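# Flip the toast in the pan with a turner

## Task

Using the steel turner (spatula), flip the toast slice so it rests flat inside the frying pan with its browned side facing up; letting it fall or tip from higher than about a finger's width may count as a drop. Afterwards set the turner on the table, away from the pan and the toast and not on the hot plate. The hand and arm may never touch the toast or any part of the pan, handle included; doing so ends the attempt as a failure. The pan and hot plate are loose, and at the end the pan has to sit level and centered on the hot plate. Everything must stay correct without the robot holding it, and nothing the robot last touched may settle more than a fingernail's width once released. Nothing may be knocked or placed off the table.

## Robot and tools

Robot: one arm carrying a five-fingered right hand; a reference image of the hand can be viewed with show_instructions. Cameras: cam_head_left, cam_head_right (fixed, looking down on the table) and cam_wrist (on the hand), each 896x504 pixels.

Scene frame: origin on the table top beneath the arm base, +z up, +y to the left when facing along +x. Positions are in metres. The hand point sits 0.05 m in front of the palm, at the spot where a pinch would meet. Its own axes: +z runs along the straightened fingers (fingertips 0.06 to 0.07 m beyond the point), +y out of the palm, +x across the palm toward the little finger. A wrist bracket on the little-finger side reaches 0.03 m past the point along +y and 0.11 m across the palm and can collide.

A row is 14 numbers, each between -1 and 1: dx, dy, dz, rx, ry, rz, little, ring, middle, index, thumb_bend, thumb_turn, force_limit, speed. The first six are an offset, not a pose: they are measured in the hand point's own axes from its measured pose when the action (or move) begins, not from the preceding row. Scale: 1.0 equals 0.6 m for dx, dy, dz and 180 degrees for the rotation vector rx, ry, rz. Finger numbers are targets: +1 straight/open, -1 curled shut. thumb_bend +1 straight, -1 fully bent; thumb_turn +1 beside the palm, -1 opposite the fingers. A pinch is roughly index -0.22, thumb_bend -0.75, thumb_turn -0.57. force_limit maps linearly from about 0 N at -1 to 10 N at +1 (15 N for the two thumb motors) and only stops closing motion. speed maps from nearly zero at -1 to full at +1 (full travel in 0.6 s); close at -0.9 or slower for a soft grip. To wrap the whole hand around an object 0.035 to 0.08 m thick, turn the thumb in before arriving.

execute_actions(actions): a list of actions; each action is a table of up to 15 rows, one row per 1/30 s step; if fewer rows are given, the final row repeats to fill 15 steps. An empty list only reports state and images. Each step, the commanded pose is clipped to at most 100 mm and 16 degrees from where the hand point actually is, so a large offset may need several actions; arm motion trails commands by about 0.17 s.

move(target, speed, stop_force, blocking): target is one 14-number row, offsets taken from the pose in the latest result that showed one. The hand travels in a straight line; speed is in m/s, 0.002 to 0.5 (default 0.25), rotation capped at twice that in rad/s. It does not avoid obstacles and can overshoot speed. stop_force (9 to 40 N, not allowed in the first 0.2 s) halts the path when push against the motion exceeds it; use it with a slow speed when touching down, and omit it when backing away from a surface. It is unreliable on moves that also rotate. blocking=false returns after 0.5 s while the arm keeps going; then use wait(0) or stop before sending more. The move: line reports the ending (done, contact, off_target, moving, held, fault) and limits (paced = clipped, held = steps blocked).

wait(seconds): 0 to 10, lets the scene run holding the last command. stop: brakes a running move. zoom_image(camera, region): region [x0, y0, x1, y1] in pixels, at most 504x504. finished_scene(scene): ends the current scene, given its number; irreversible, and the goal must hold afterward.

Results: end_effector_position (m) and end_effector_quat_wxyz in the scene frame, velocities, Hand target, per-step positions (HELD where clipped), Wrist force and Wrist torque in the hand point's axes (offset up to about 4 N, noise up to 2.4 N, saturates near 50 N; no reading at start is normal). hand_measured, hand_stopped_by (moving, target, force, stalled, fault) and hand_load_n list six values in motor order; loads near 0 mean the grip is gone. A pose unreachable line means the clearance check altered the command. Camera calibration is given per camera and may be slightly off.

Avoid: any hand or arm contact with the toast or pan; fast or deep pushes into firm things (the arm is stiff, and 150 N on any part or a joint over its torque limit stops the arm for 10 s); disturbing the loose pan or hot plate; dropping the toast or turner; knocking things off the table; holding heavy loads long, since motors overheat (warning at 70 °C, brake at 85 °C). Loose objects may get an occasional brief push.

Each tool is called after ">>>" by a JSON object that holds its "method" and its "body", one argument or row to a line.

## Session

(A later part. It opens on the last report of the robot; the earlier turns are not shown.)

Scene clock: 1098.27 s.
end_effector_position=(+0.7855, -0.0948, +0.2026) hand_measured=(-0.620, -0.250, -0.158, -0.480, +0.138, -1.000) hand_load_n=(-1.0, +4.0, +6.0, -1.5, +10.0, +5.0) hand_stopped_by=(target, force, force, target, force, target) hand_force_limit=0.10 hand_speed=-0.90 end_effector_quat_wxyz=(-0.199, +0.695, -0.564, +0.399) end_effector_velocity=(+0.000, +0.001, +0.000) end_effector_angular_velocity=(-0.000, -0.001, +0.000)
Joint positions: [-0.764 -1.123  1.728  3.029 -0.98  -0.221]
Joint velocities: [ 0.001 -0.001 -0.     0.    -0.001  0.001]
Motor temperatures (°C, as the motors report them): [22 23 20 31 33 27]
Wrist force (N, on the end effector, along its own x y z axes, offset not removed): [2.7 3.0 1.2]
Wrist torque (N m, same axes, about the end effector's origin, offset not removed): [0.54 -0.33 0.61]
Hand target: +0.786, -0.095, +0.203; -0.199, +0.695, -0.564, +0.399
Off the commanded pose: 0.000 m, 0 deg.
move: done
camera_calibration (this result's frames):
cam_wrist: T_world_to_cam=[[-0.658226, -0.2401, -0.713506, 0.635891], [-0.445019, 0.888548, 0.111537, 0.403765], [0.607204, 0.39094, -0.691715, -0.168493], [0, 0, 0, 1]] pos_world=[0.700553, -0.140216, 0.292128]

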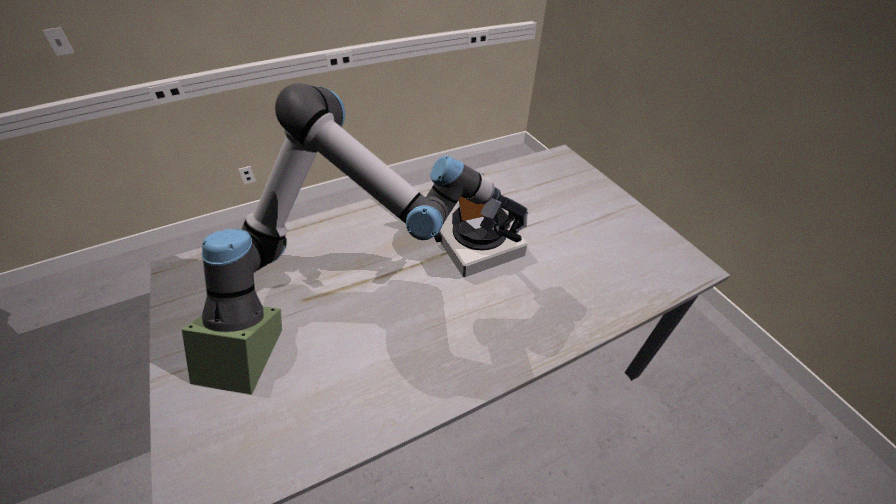

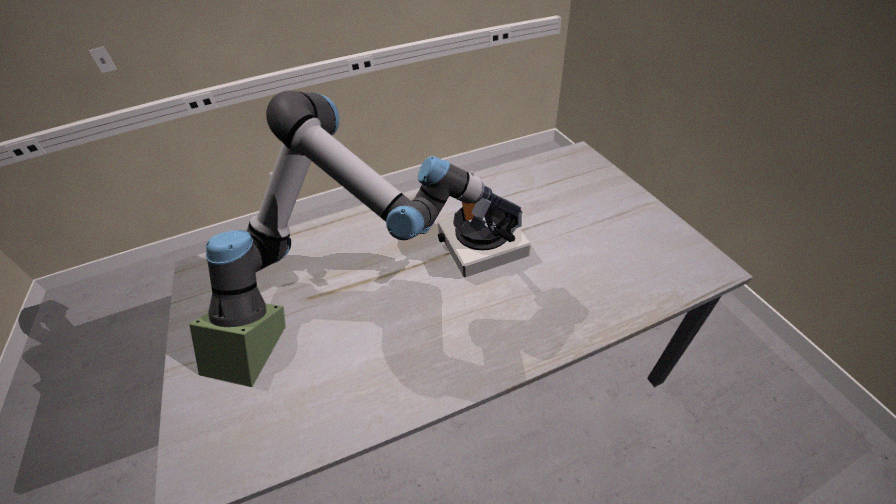

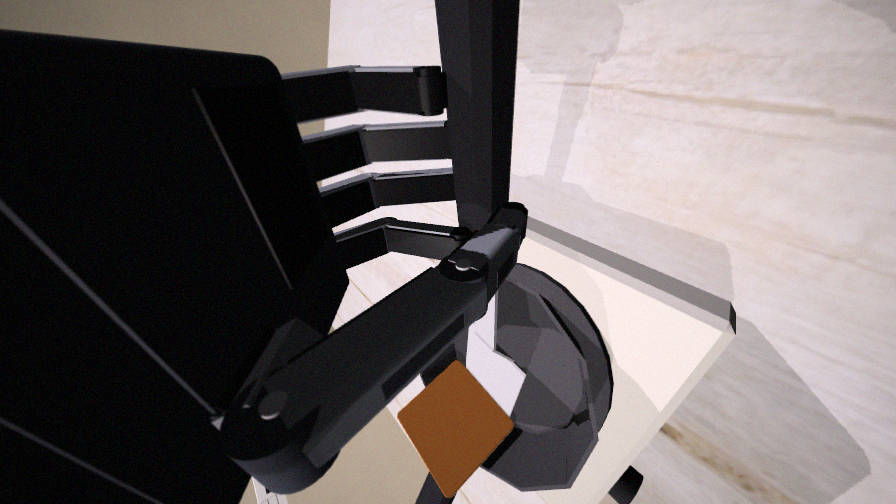

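>>> {"method": "move", "body": {
  "target": [-0.00624, -0.00222, -0.00076, 0, 0, 0, -0.62, -0.45, -0.30, -0.48, 0.0, -1, 0.1, -0.9],
  "speed": 0.005
}}

>>> {"method": "zoom_image", "body": {
  "camera": "cam_wrist",
  "region": [380, 280, 640, 504]
}}

Scene clock: 1101.33 s.
end_effector_position=(+0.7858, -0.0909, +0.2026) hand_measured=(-0.620, -0.250, -0.158, -0.480, +0.138, -1.000) hand_load_n=(-1.0, +4.0, +6.0, -1.5, +10.0, +5.0) hand_stopped_by=(target, force, force, target, force, target) hand_force_limit=0.10 hand_speed=-0.90 end_effector_quat_wxyz=(-0.199, +0.695, -0.564, +0.399) end_effector_velocity=(-0.000, +0.001, -0.000) end_effector_angular_velocity=(+0.002, +0.002, -0.001)
Joint positions: [-0.759 -1.127  1.73   3.03  -0.984 -0.218]
Joint velocities: [ 0.001 -0.001  0.001  0.002 -0.     0.001]
Motor temperatures (°C, as the motors report them): [22 23 20 31 33 27]
Wrist force (N, on the end effector, along its own x y z axes, offset not removed): [1.8 3.1 0.8]
Wrist torque (N m, same axes, about the end effector's origin, offset not removed): [0.47 -0.20 0.49]
Hand target: +0.786, -0.091, +0.203; -0.199, +0.695, -0.564, +0.399
Off the commanded pose: 0.000 m, 0 deg.
move: done
camera_calibration (this result's frames):
cam_wrist: T_world_to_cam=[[-0.658224, -0.240098, -0.713508, 0.637034], [-0.445021, 0.888547, 0.11154, 0.40042], [0.607205, 0.390945, -0.691711, -0.170207], [0, 0, 0, 1]] pos_world=[0.700857, -0.136299, 0.292132]

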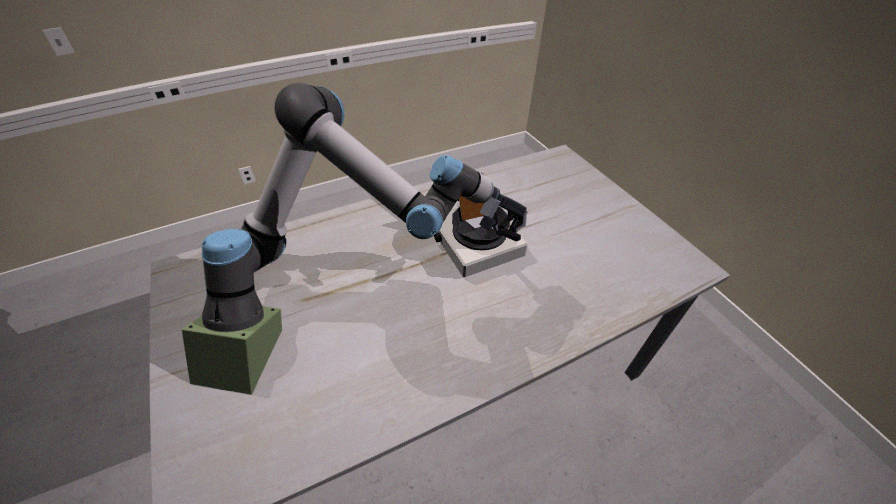

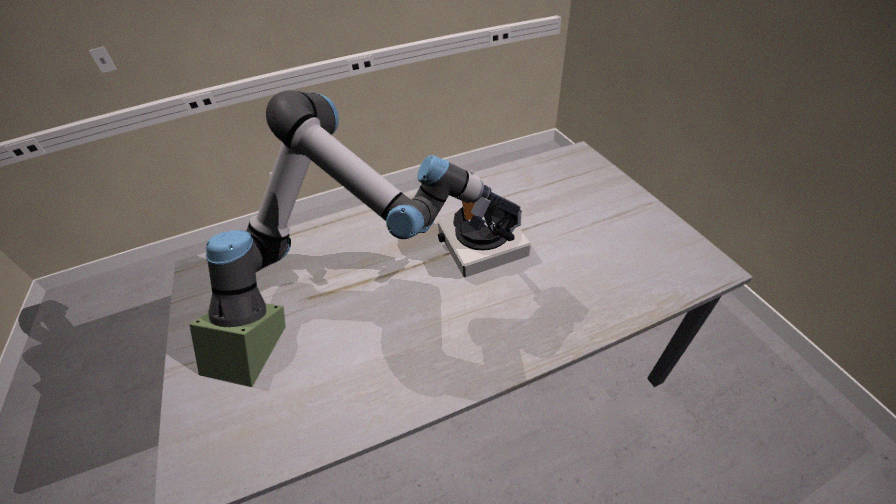

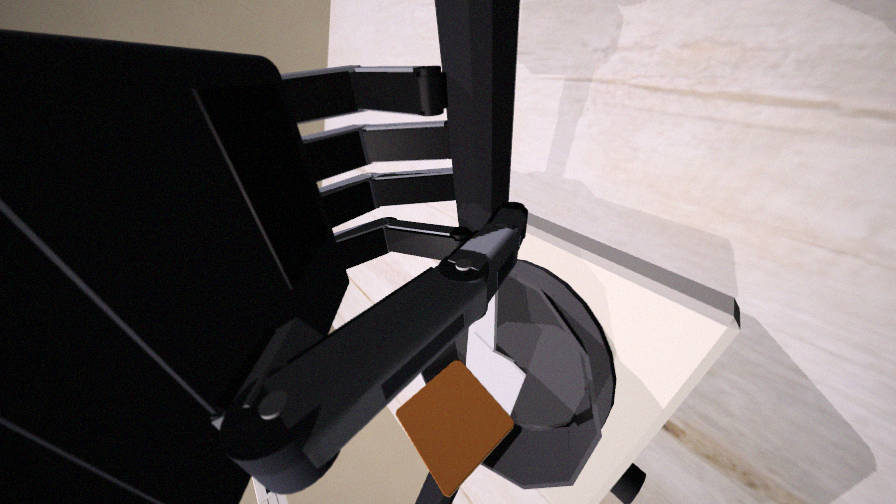

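Region (380, 280, 640, 504) of cam_wrist's 896x504 image, scaled by 1.938, with more detail than that image has; it fills the top 434 rows of this view, and the rest is white.

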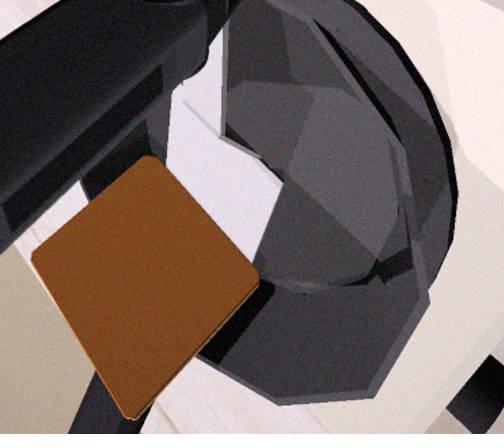

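>>> {"method": "move", "body": {
  "target": [-0.00468, -0.00167, -0.00057, 0, 0, 0, -0.62, -0.45, -0.30, -0.48, 0.0, -1, 0.1, -0.9],
  "speed": 0.004
}}

>>> {"method": "zoom_image", "body": {
  "camera": "cam_wrist",
  "region": [380, 280, 640, 504]
}}

Scene clock: 1103.87 s.
end_effector_position=(+0.7861, -0.0880, +0.2027) hand_measured=(-0.620, -0.250, -0.158, -0.480, +0.138, -1.000) hand_load_n=(-1.0, +4.0, +6.0, -1.5, +10.0, +5.0) hand_stopped_by=(target, force, force, target, force, target) hand_force_limit=0.10 hand_speed=-0.90 end_effector_quat_wxyz=(-0.199, +0.695, -0.564, +0.399) end_effector_velocity=(+0.000, +0.001, +0.001) end_effector_angular_velocity=(-0.002, -0.002, +0.001)
Joint positions: [-0.754 -1.131  1.731  3.03  -0.988 -0.215]
Joint velocities: [ 0.001 -0.001 -0.    -0.002 -0.001  0.001]
Motor temperatures (°C, as the motors report them): [22 23 20 31 33 27]
Wrist force (N, on the end effector, along its own x y z axes, offset not removed): [2.5 1.6 -0.5]
Wrist torque (N m, same axes, about the end effector's origin, offset not removed): [0.38 -0.25 0.40]
Hand target: +0.786, -0.088, +0.203; -0.199, +0.695, -0.564, +0.399
Off the commanded pose: 0.000 m, 0 deg.
move: done
camera_calibration (this result's frames):
cam_wrist: T_world_to_cam=[[-0.658222, -0.240097, -0.71351, 0.637894], [-0.445023, 0.888545, 0.111543, 0.397913], [0.607205, 0.390949, -0.691709, -0.171491], [0, 0, 0, 1]] pos_world=[0.701087, -0.133363, 0.292137]

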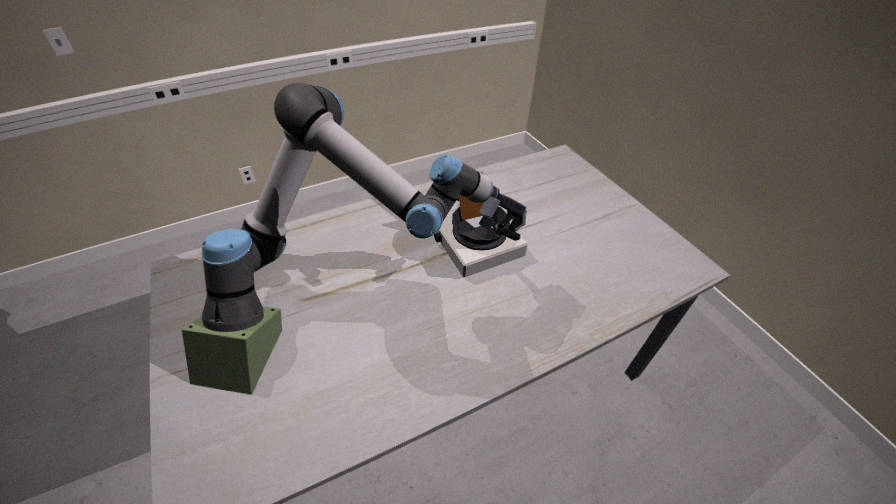

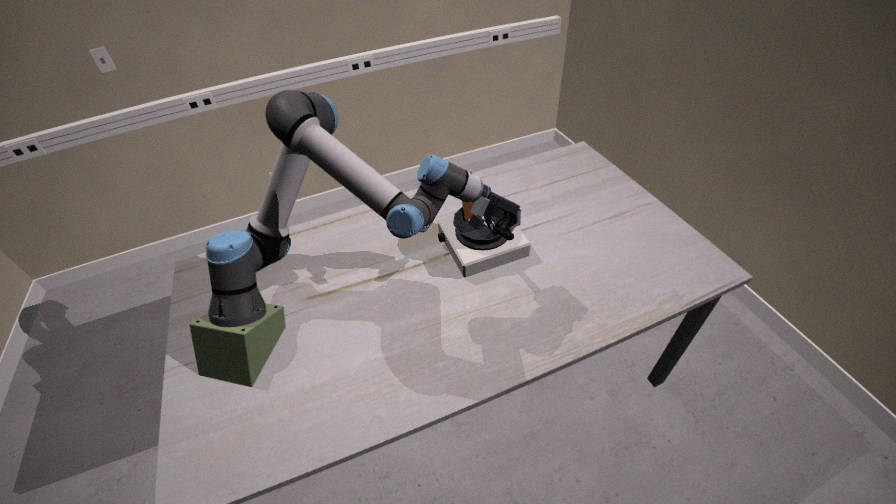

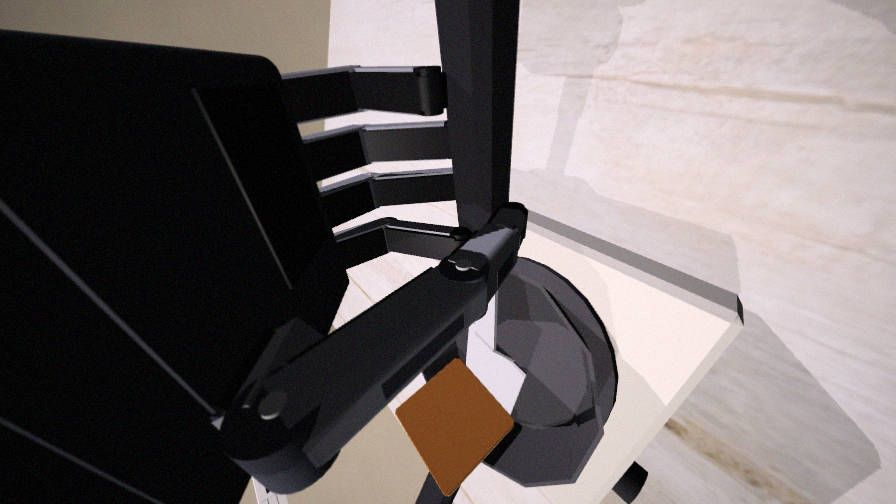

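Region (380, 280, 640, 504) of cam_wrist's 896x504 image, scaled by 1.938, with more detail than that image has; it fills the top 434 rows of this view, and the rest is white.

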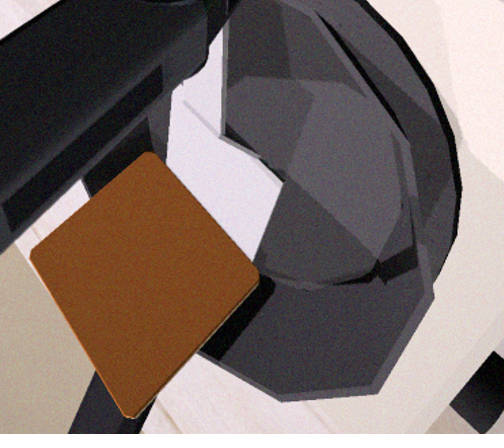

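>>> {"method": "move", "body": {
  "target": [-0.00468, -0.00167, -0.00057, 0, 0, 0, -0.62, -0.45, -0.30, -0.48, 0.0, -1, 0.1, -0.9],
  "speed": 0.004
}}

>>> {"method": "zoom_image", "body": {
  "camera": "cam_wrist",
  "region": [380, 280, 640, 504]
}}

Scene clock: 1107.27 s.
end_effector_position=(+0.7863, -0.0851, +0.2027) hand_measured=(-0.620, -0.250, -0.158, -0.480, +0.138, -1.000) hand_load_n=(-1.0, +4.0, +5.5, -1.5, +10.0, +5.0) hand_stopped_by=(target, force, force, target, force, target) hand_force_limit=0.10 hand_speed=-0.90 end_effector_quat_wxyz=(-0.199, +0.695, -0.564, +0.399) end_effector_velocity=(+0.000, +0.001, -0.000) end_effector_angular_velocity=(-0.001, +0.001, +0.002)
Joint positions: [-0.75  -1.134  1.733  3.031 -0.991 -0.213]
Joint velocities: [ 0.001 -0.001 -0.     0.001 -0.    -0.002]
Motor temperatures (°C, as the motors report them): [22 23 20 31 33 27]
Wrist force (N, on the end effector, along its own x y z axes, offset not removed): [2.7 3.1 0.7]
Wrist torque (N m, same axes, about the end effector's origin, offset not removed): [0.49 -0.06 0.26]
Hand target: +0.786, -0.085, +0.203; -0.199, +0.695, -0.564, +0.399
Off the commanded pose: 0.000 m, 0 deg.
move: done
camera_calibration (this result's frames):
cam_wrist: T_world_to_cam=[[-0.658219, -0.240096, -0.713513, 0.638753], [-0.444998, 0.888562, 0.111512, 0.395411], [0.607227, 0.390911, -0.691711, -0.172778], [0, 0, 0, 1]] pos_world=[0.701312, -0.130444, 0.292153]

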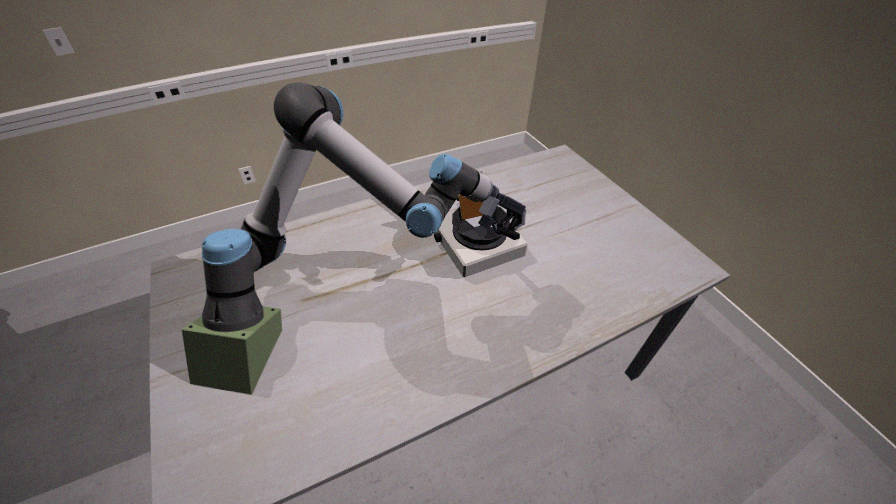

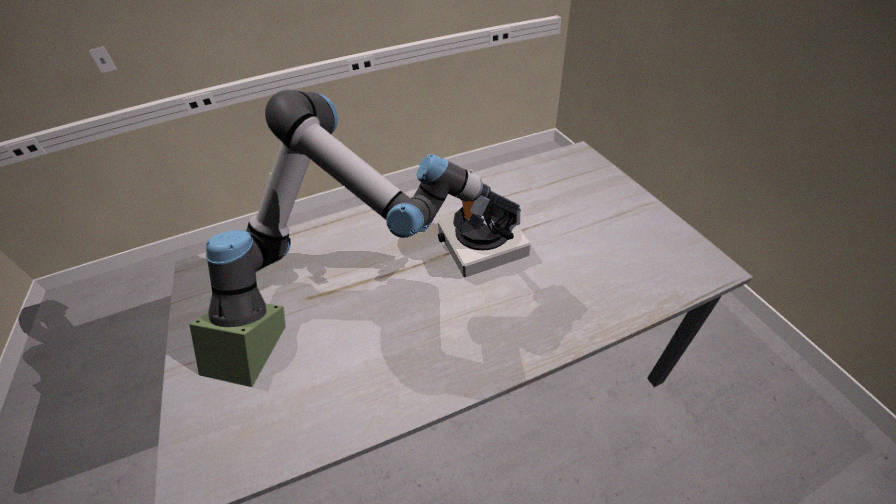

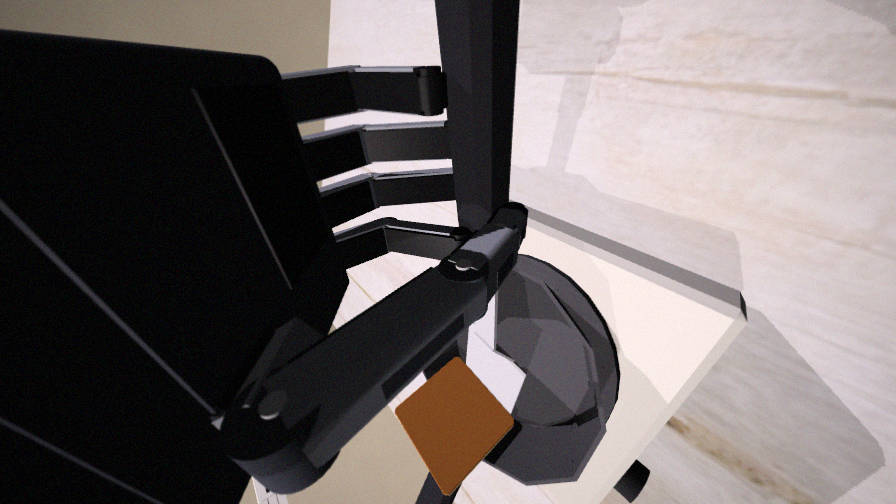

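Region (380, 280, 640, 504) of cam_wrist's 896x504 image, scaled by 1.938, with more detail than that image has; it fills the top 434 rows of this view, and the rest is white.

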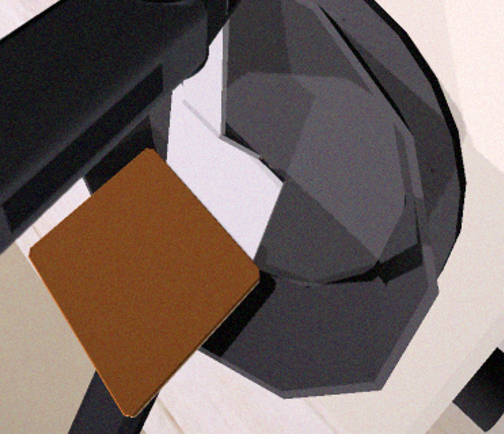

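>>> {"method": "move", "body": {
  "target": [-0.00312, -0.00111, -0.00038, 0, 0, 0, -0.62, -0.45, -0.30, -0.48, 0.0, -1, 0.1, -0.9],
  "speed": 0.003
}}

>>> {"method": "zoom_image", "body": {
  "camera": "cam_wrist",
  "region": [380, 280, 640, 504]
}}

Scene clock: 1115.40 s.
end_effector_position=(+0.7864, -0.0831, +0.2027) hand_measured=(-0.620, -0.250, -0.158, -0.480, +0.138, -1.000) hand_load_n=(-1.0, +4.0, +6.0, -1.5, +10.0, +4.5) hand_stopped_by=(target, force, force, target, force, target) hand_force_limit=0.10 hand_speed=-0.90 end_effector_quat_wxyz=(-0.199, +0.695, -0.564, +0.399) end_effector_velocity=(-0.000, +0.001, -0.001) end_effector_angular_velocity=(-0.001, +0.001, +0.002)
Joint positions: [-0.748 -1.136  1.734  3.031 -0.994 -0.212]
Joint velocities: [ 0.002 -0.     0.001 -0.001 -0.001 -0.001]
Motor temperatures (°C, as the motors report them): [22 23 20 31 33 27]
Wrist force (N, on the end effector, along its own x y z axes, offset not removed): [4.6 3.2 -1.6]
Wrist torque (N m, same axes, about the end effector's origin, offset not removed): [0.65 -0.25 0.36]
Hand target: +0.786, -0.083, +0.203; -0.199, +0.695, -0.564, +0.399
Off the commanded pose: 0.000 m, 0 deg.
move: done
camera_calibration (this result's frames):
cam_wrist: T_world_to_cam=[[-0.658218, -0.240096, -0.713515, 0.639323], [-0.444999, 0.888561, 0.111514, 0.393745], [0.607227, 0.390914, -0.691709, -0.173632], [0, 0, 0, 1]] pos_world=[0.701464, -0.128492, 0.292155]

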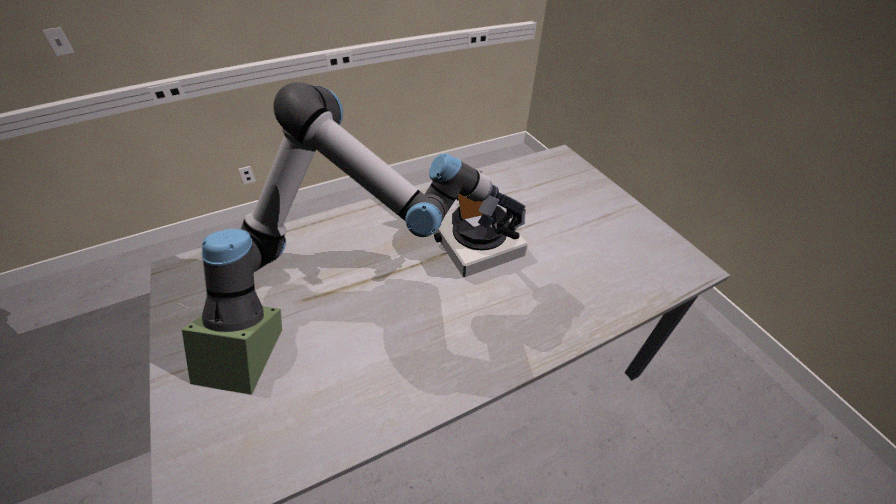

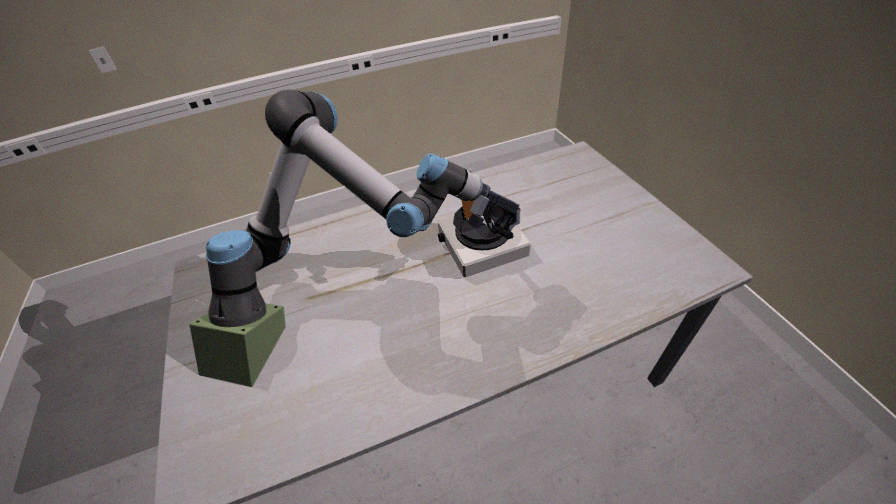

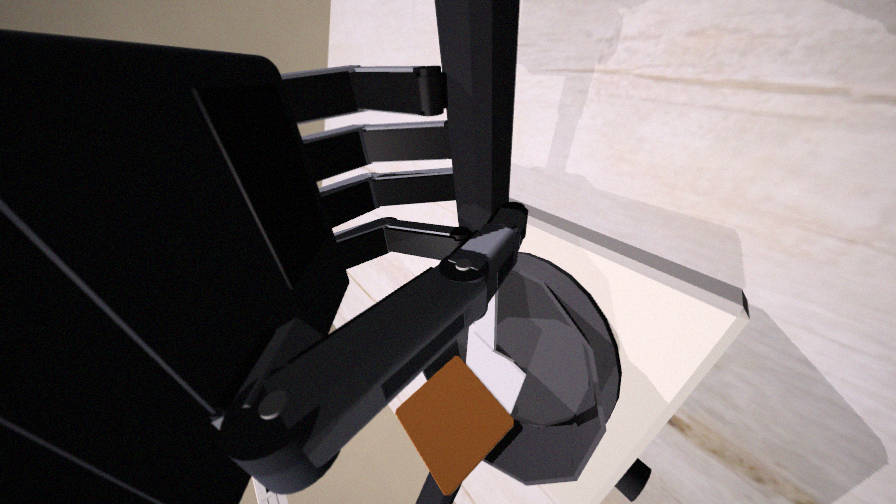

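Region (380, 280, 640, 504) of cam_wrist's 896x504 image, scaled by 1.938, with more detail than that image has; it fills the top 434 rows of this view, and the rest is white.

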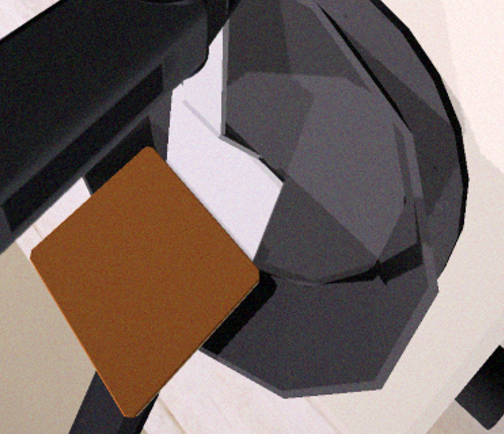

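>>> {"method": "move", "body": {
  "target": [0.0156, 0.00556, 0.0019, 0, 0, 0, -0.62, -0.45, -0.30, -0.48, 0.0, -1, 0.1, -0.9],
  "speed": 0.005
}}

>>> {"method": "zoom_image", "body": {
  "camera": "cam_wrist",
  "region": [380, 280, 640, 504]
}}

Scene clock: 1120.27 s.
end_effector_position=(+0.7857, -0.0930, +0.2027) hand_measured=(-0.620, -0.250, -0.158, -0.480, +0.138, -1.000) hand_load_n=(-1.0, +4.0, +6.0, -1.5, +10.0, +5.0) hand_stopped_by=(target, force, force, target, force, target) hand_force_limit=0.10 hand_speed=-0.90 end_effector_quat_wxyz=(-0.199, +0.695, -0.564, +0.399) end_effector_velocity=(-0.000, -0.001, +0.000) end_effector_angular_velocity=(-0.001, +0.000, +0.000)
Joint positions: [-0.761 -1.125  1.729  3.029 -0.982 -0.219]
Joint velocities: [-0.002  0.001  0.    -0.     0.001 -0.002]
Motor temperatures (°C, as the motors report them): [22 23 20 31 33 27]
Wrist force (N, on the end effector, along its own x y z axes, offset not removed): [0.1 1.9 -1.1]
Wrist torque (N m, same axes, about the end effector's origin, offset not removed): [0.33 -0.09 0.24]
Hand target: +0.786, -0.093, +0.203; -0.199, +0.695, -0.564, +0.399
Off the commanded pose: 0.000 m, 0 deg.
move: done
camera_calibration (this result's frames):
cam_wrist: T_world_to_cam=[[-0.658223, -0.240102, -0.713508, 0.636426], [-0.444996, 0.888563, 0.111507, 0.402202], [0.607224, 0.390904, -0.691717, -0.169299], [0, 0, 0, 1]] pos_world=[0.700691, -0.138395, 0.29214]

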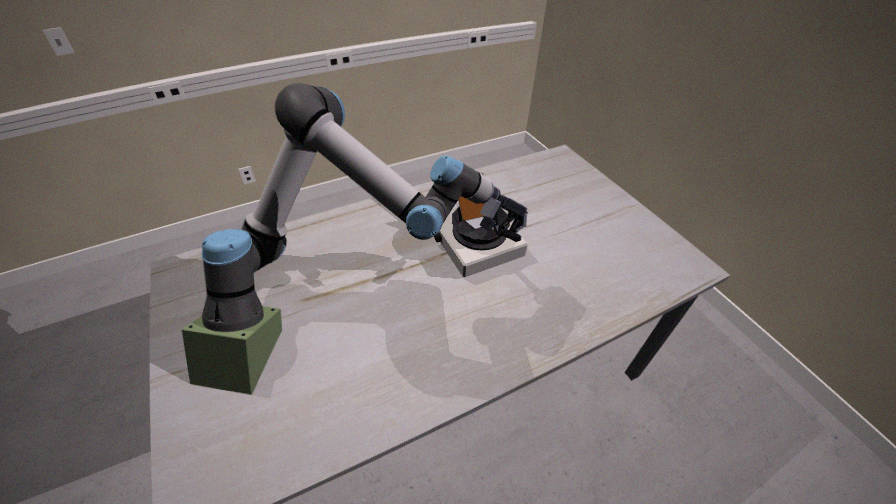

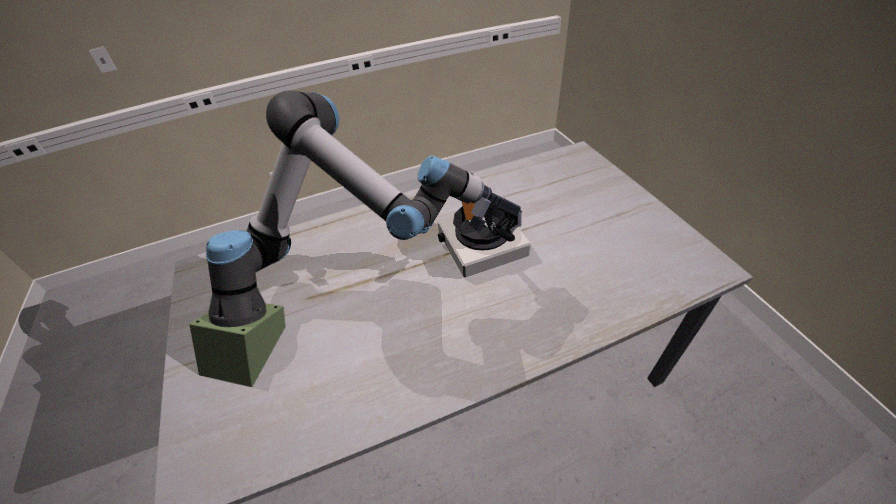

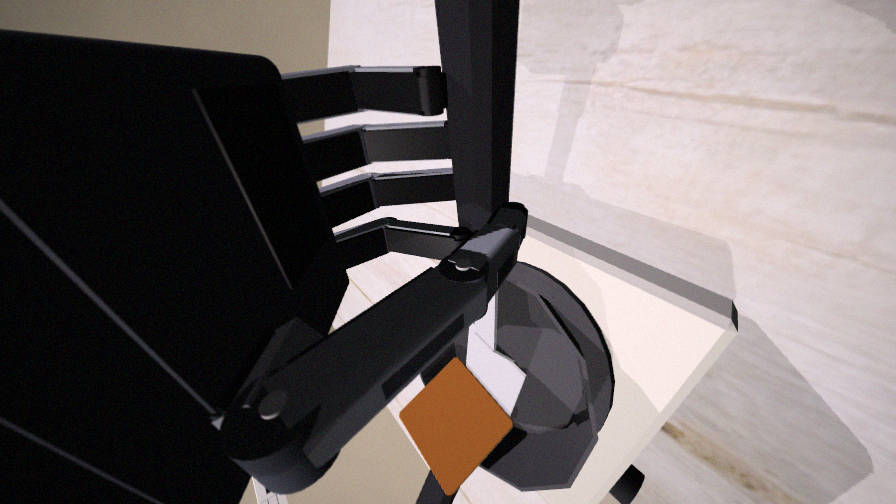

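Region (380, 280, 640, 504) of cam_wrist's 896x504 image, scaled by 1.938, with more detail than that image has; it fills the top 434 rows of this view, and the rest is white.

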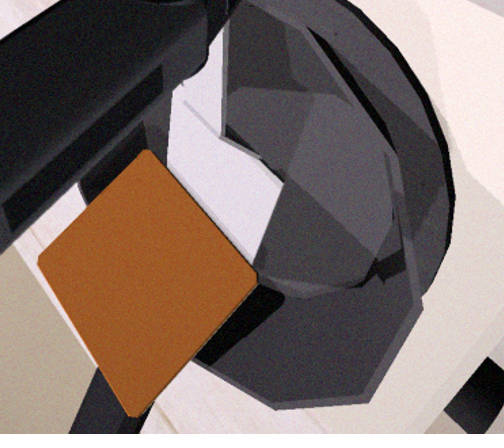

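>>> {"method": "move", "body": {
  "target": [0.01872, 0.00667, 0.00228, 0, 0, 0, -0.62, -0.45, -0.30, -0.48, 0.0, -1, 0.1, -0.9],
  "speed": 0.005
}}

>>> {"method": "zoom_image", "body": {
  "camera": "cam_wrist",
  "region": [380, 280, 640, 504]
}}

Scene clock: 1124.60 s.
end_effector_position=(+0.7847, -0.1049, +0.2026) hand_measured=(-0.620, -0.250, -0.158, -0.480, +0.138, -1.000) hand_load_n=(-1.0, +4.0, +6.0, -1.5, +10.0, +5.0) hand_stopped_by=(target, force, force, target, force, target) hand_force_limit=0.10 hand_speed=-0.90 end_effector_quat_wxyz=(-0.199, +0.695, -0.564, +0.399) end_effector_velocity=(-0.001, -0.001, -0.001) end_effector_angular_velocity=(+0.000, +0.001, -0.001)
Joint positions: [-0.778 -1.112  1.722  3.028 -0.968 -0.229]
Joint velocities: [-0.001  0.001  0.001  0.     0.    -0.001]
Motor temperatures (°C, as the motors report them): [22 23 20 31 33 27]
Wrist force (N, on the end effector, along its own x y z axes, offset not removed): [0.9 1.9 -0.7]
Wrist torque (N m, same axes, about the end effector's origin, offset not removed): [0.36 -0.12 0.35]
Hand target: +0.785, -0.105, +0.203; -0.199, +0.695, -0.564, +0.399
Off the commanded pose: 0.000 m, 0 deg.
move: done
camera_calibration (this result's frames):
cam_wrist: T_world_to_cam=[[-0.658229, -0.240109, -0.7135, 0.632947], [-0.444992, 0.888566, 0.111499, 0.412362], [0.60722, 0.390893, -0.691727, -0.164092], [0, 0, 0, 1]] pos_world=[0.699763, -0.150292, 0.292123]

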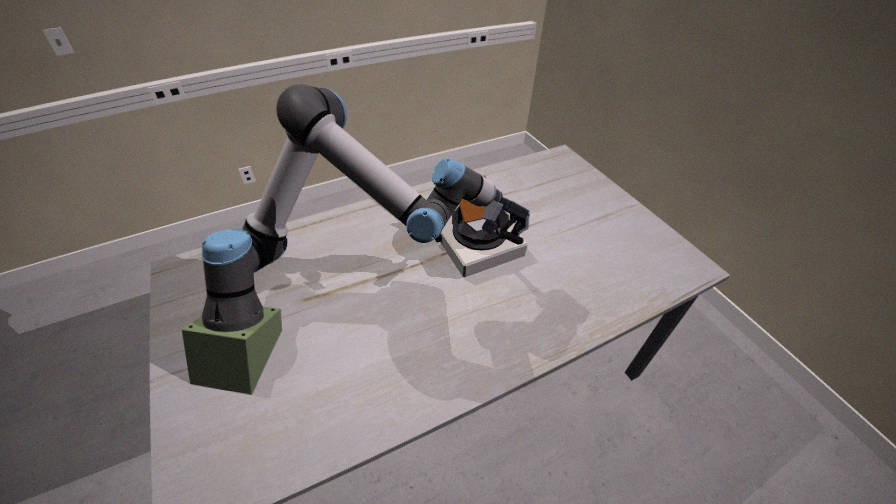

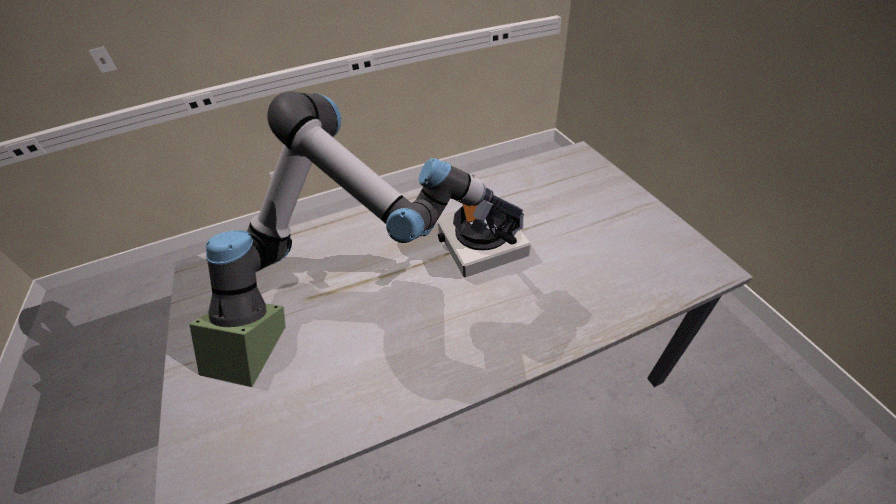

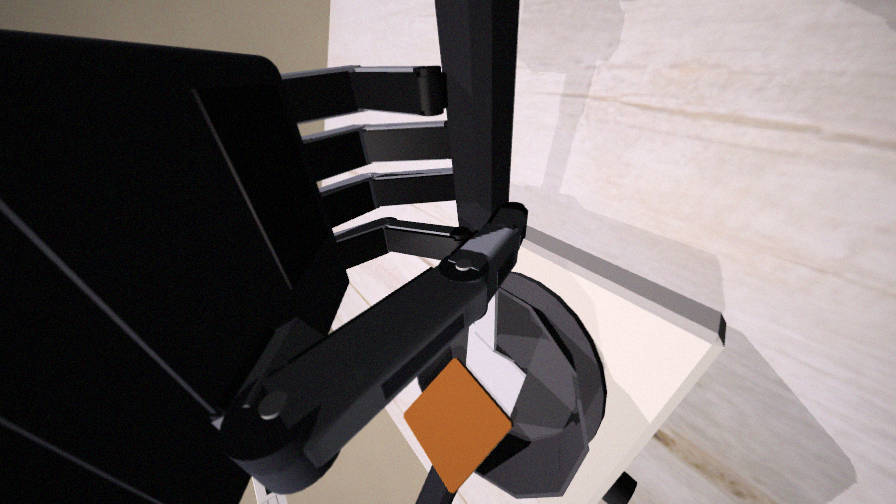

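Region (380, 280, 640, 504) of cam_wrist's 896x504 image, scaled by 1.938, with more detail than that image has; it fills the top 434 rows of this view, and the rest is white.

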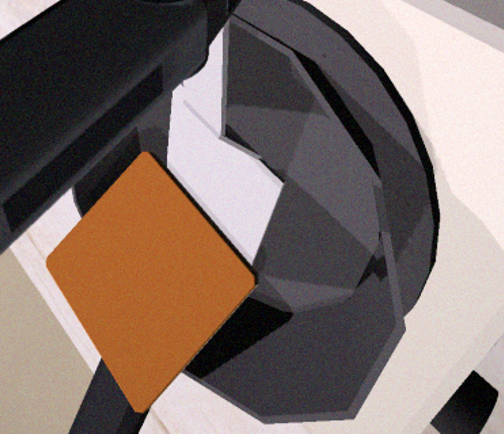

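>>> {"method": "move", "body": {
  "target": [0.01248, 0.00445, 0.00152, 0, 0, 0, -0.62, -0.45, -0.30, -0.48, 0.0, -1, 0.1, -0.9],
  "speed": 0.004
}}

>>> {"method": "zoom_image", "body": {
  "camera": "cam_wrist",
  "region": [380, 280, 640, 504]
}}

Scene clock: 1129.03 s.
end_effector_position=(+0.7841, -0.1128, +0.2026) hand_measured=(-0.620, -0.250, -0.158, -0.480, +0.138, -1.000) hand_load_n=(-1.0, +4.0, +6.0, -1.5, +10.0, +5.0) hand_stopped_by=(target, force, force, target, force, target) hand_force_limit=0.10 hand_speed=-0.90 end_effector_quat_wxyz=(-0.199, +0.695, -0.564, +0.399) end_effector_velocity=(-0.001, -0.001, -0.000) end_effector_angular_velocity=(-0.001, +0.001, -0.001)
Joint positions: [-0.788 -1.103  1.718  3.027 -0.958 -0.235]
Joint velocities: [-0.002  0.001  0.001 -0.     0.001 -0.002]
Motor temperatures (°C, as the motors report them): [22 23 20 31 33 27]
Wrist force (N, on the end effector, along its own x y z axes, offset not removed): [2.4 1.7 -0.9]
Wrist torque (N m, same axes, about the end effector's origin, offset not removed): [0.36 -0.27 0.49]
Hand target: +0.784, -0.113, +0.203; -0.199, +0.695, -0.564, +0.399
Off the commanded pose: 0.000 m, 0 deg.
move: done
camera_calibration (this result's frames):
cam_wrist: T_world_to_cam=[[-0.658234, -0.240114, -0.713494, 0.630629], [-0.44499, 0.888568, 0.111493, 0.419128], [0.607217, 0.390886, -0.691734, -0.160626], [0, 0, 0, 1]] pos_world=[0.699143, -0.158214, 0.29211]

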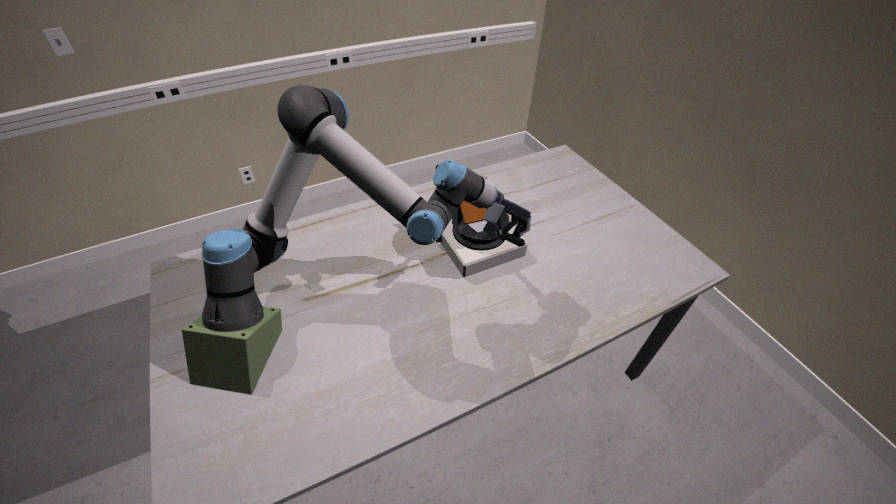

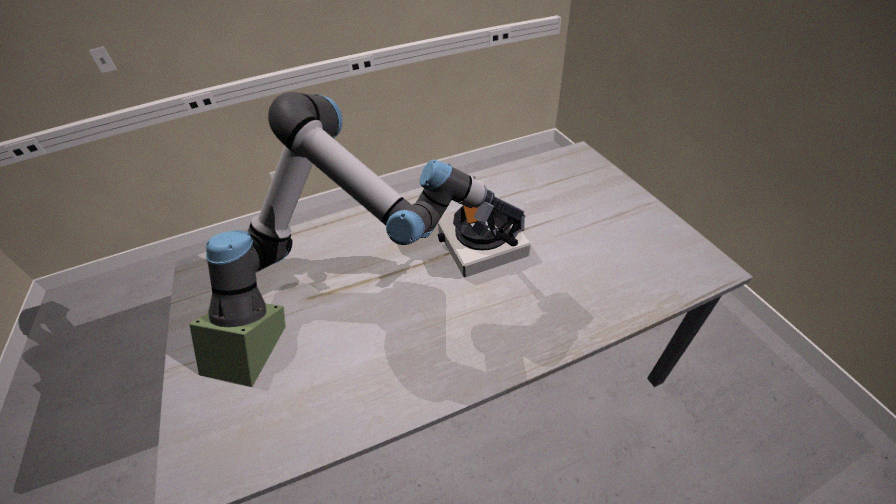

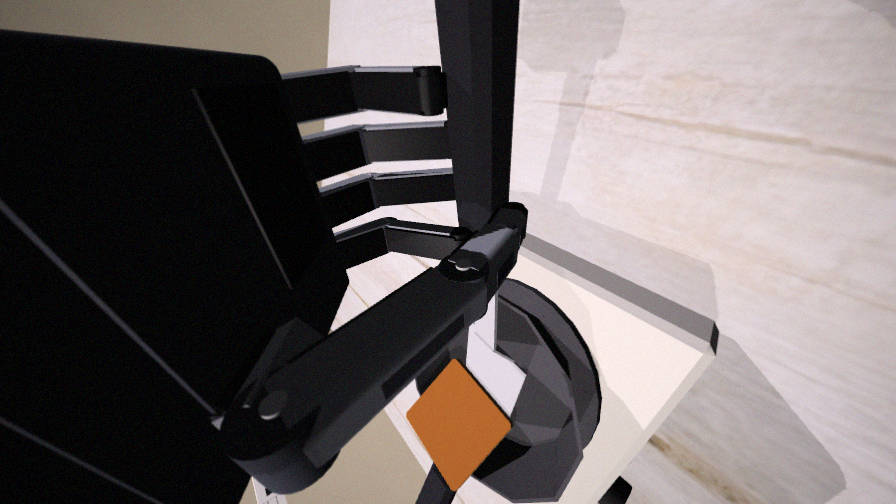

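Region (380, 280, 640, 504) of cam_wrist's 896x504 image, scaled by 1.938, with more detail than that image has; it fills the top 434 rows of this view, and the rest is white.

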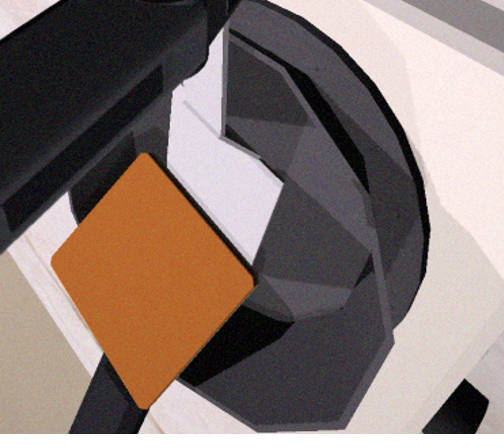

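>>> {"method": "move", "body": {
  "target": [0.01092, 0.00389, 0.00133, 0, 0, 0, -0.62, -0.45, -0.30, -0.48, 0.0, -1, 0.1, -0.9],
  "speed": 0.004
}}

>>> {"method": "zoom_image", "body": {
  "camera": "cam_wrist",
  "region": [380, 280, 640, 504]
}}

Scene clock: 1133.43 s.
end_effector_position=(+0.7836, -0.1198, +0.2026) hand_measured=(-0.620, -0.250, -0.158, -0.480, +0.138, -1.000) hand_load_n=(-1.0, +4.0, +6.0, -1.5, +10.0, +5.0) hand_stopped_by=(target, force, force, target, force, target) hand_force_limit=0.10 hand_speed=-0.90 end_effector_quat_wxyz=(-0.199, +0.695, -0.564, +0.399) end_effector_velocity=(-0.000, -0.001, -0.000) end_effector_angular_velocity=(+0.000, +0.001, -0.001)
Joint positions: [-0.797 -1.095  1.713  3.026 -0.95  -0.24 ]
Joint velocities: [-0.001  0.001  0.     0.     0.    -0.001]
Motor temperatures (°C, as the motors report them): [22 23 20 31 33 27]
Wrist force (N, on the end effector, along its own x y z axes, offset not removed): [3.1 1.4 -1.2]
Wrist torque (N m, same axes, about the end effector's origin, offset not removed): [0.39 -0.44 0.46]
Hand target: +0.784, -0.120, +0.203; -0.199, +0.695, -0.564, +0.399
Off the commanded pose: 0.000 m, 0 deg.
move: done
camera_calibration (this result's frames):
cam_wrist: T_world_to_cam=[[-0.658237, -0.240118, -0.713489, 0.628605], [-0.444987, 0.88857, 0.111488, 0.425041], [0.607215, 0.390879, -0.691739, -0.157596], [0, 0, 0, 1]] pos_world=[0.698603, -0.165139, 0.292101]

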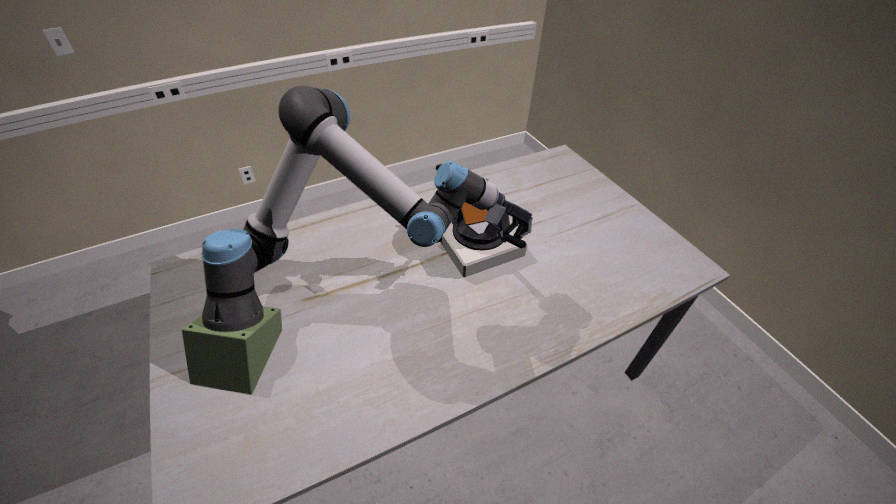

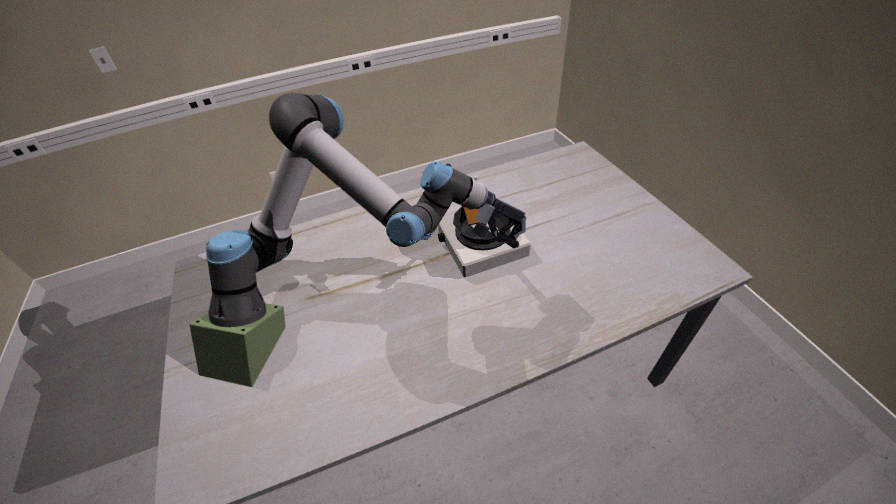

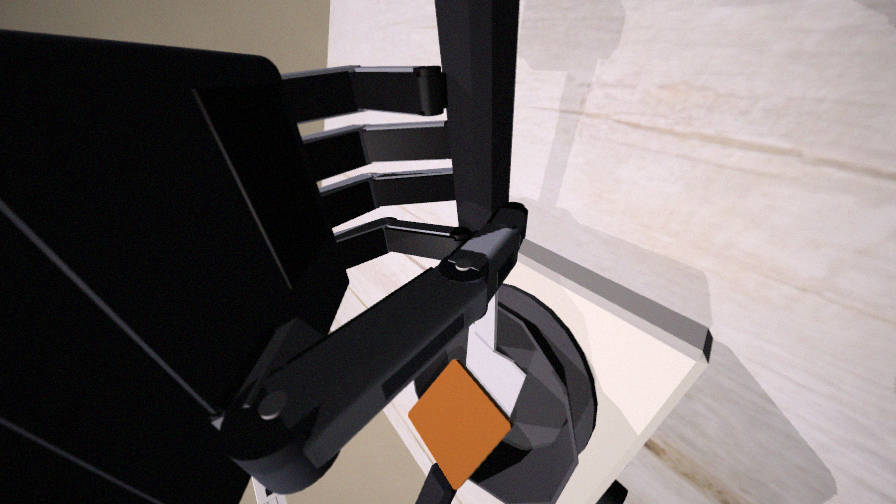

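Region (380, 280, 640, 504) of cam_wrist's 896x504 image, scaled by 1.938, with more detail than that image has; it fills the top 434 rows of this view, and the rest is white.

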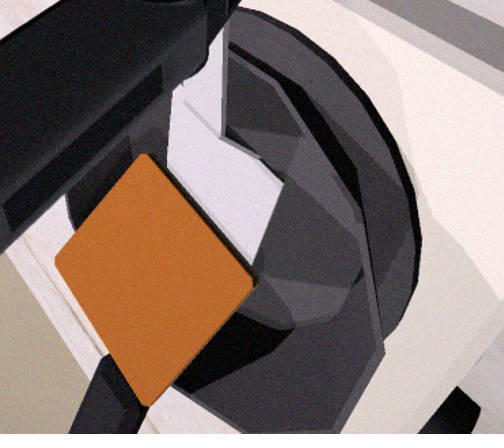

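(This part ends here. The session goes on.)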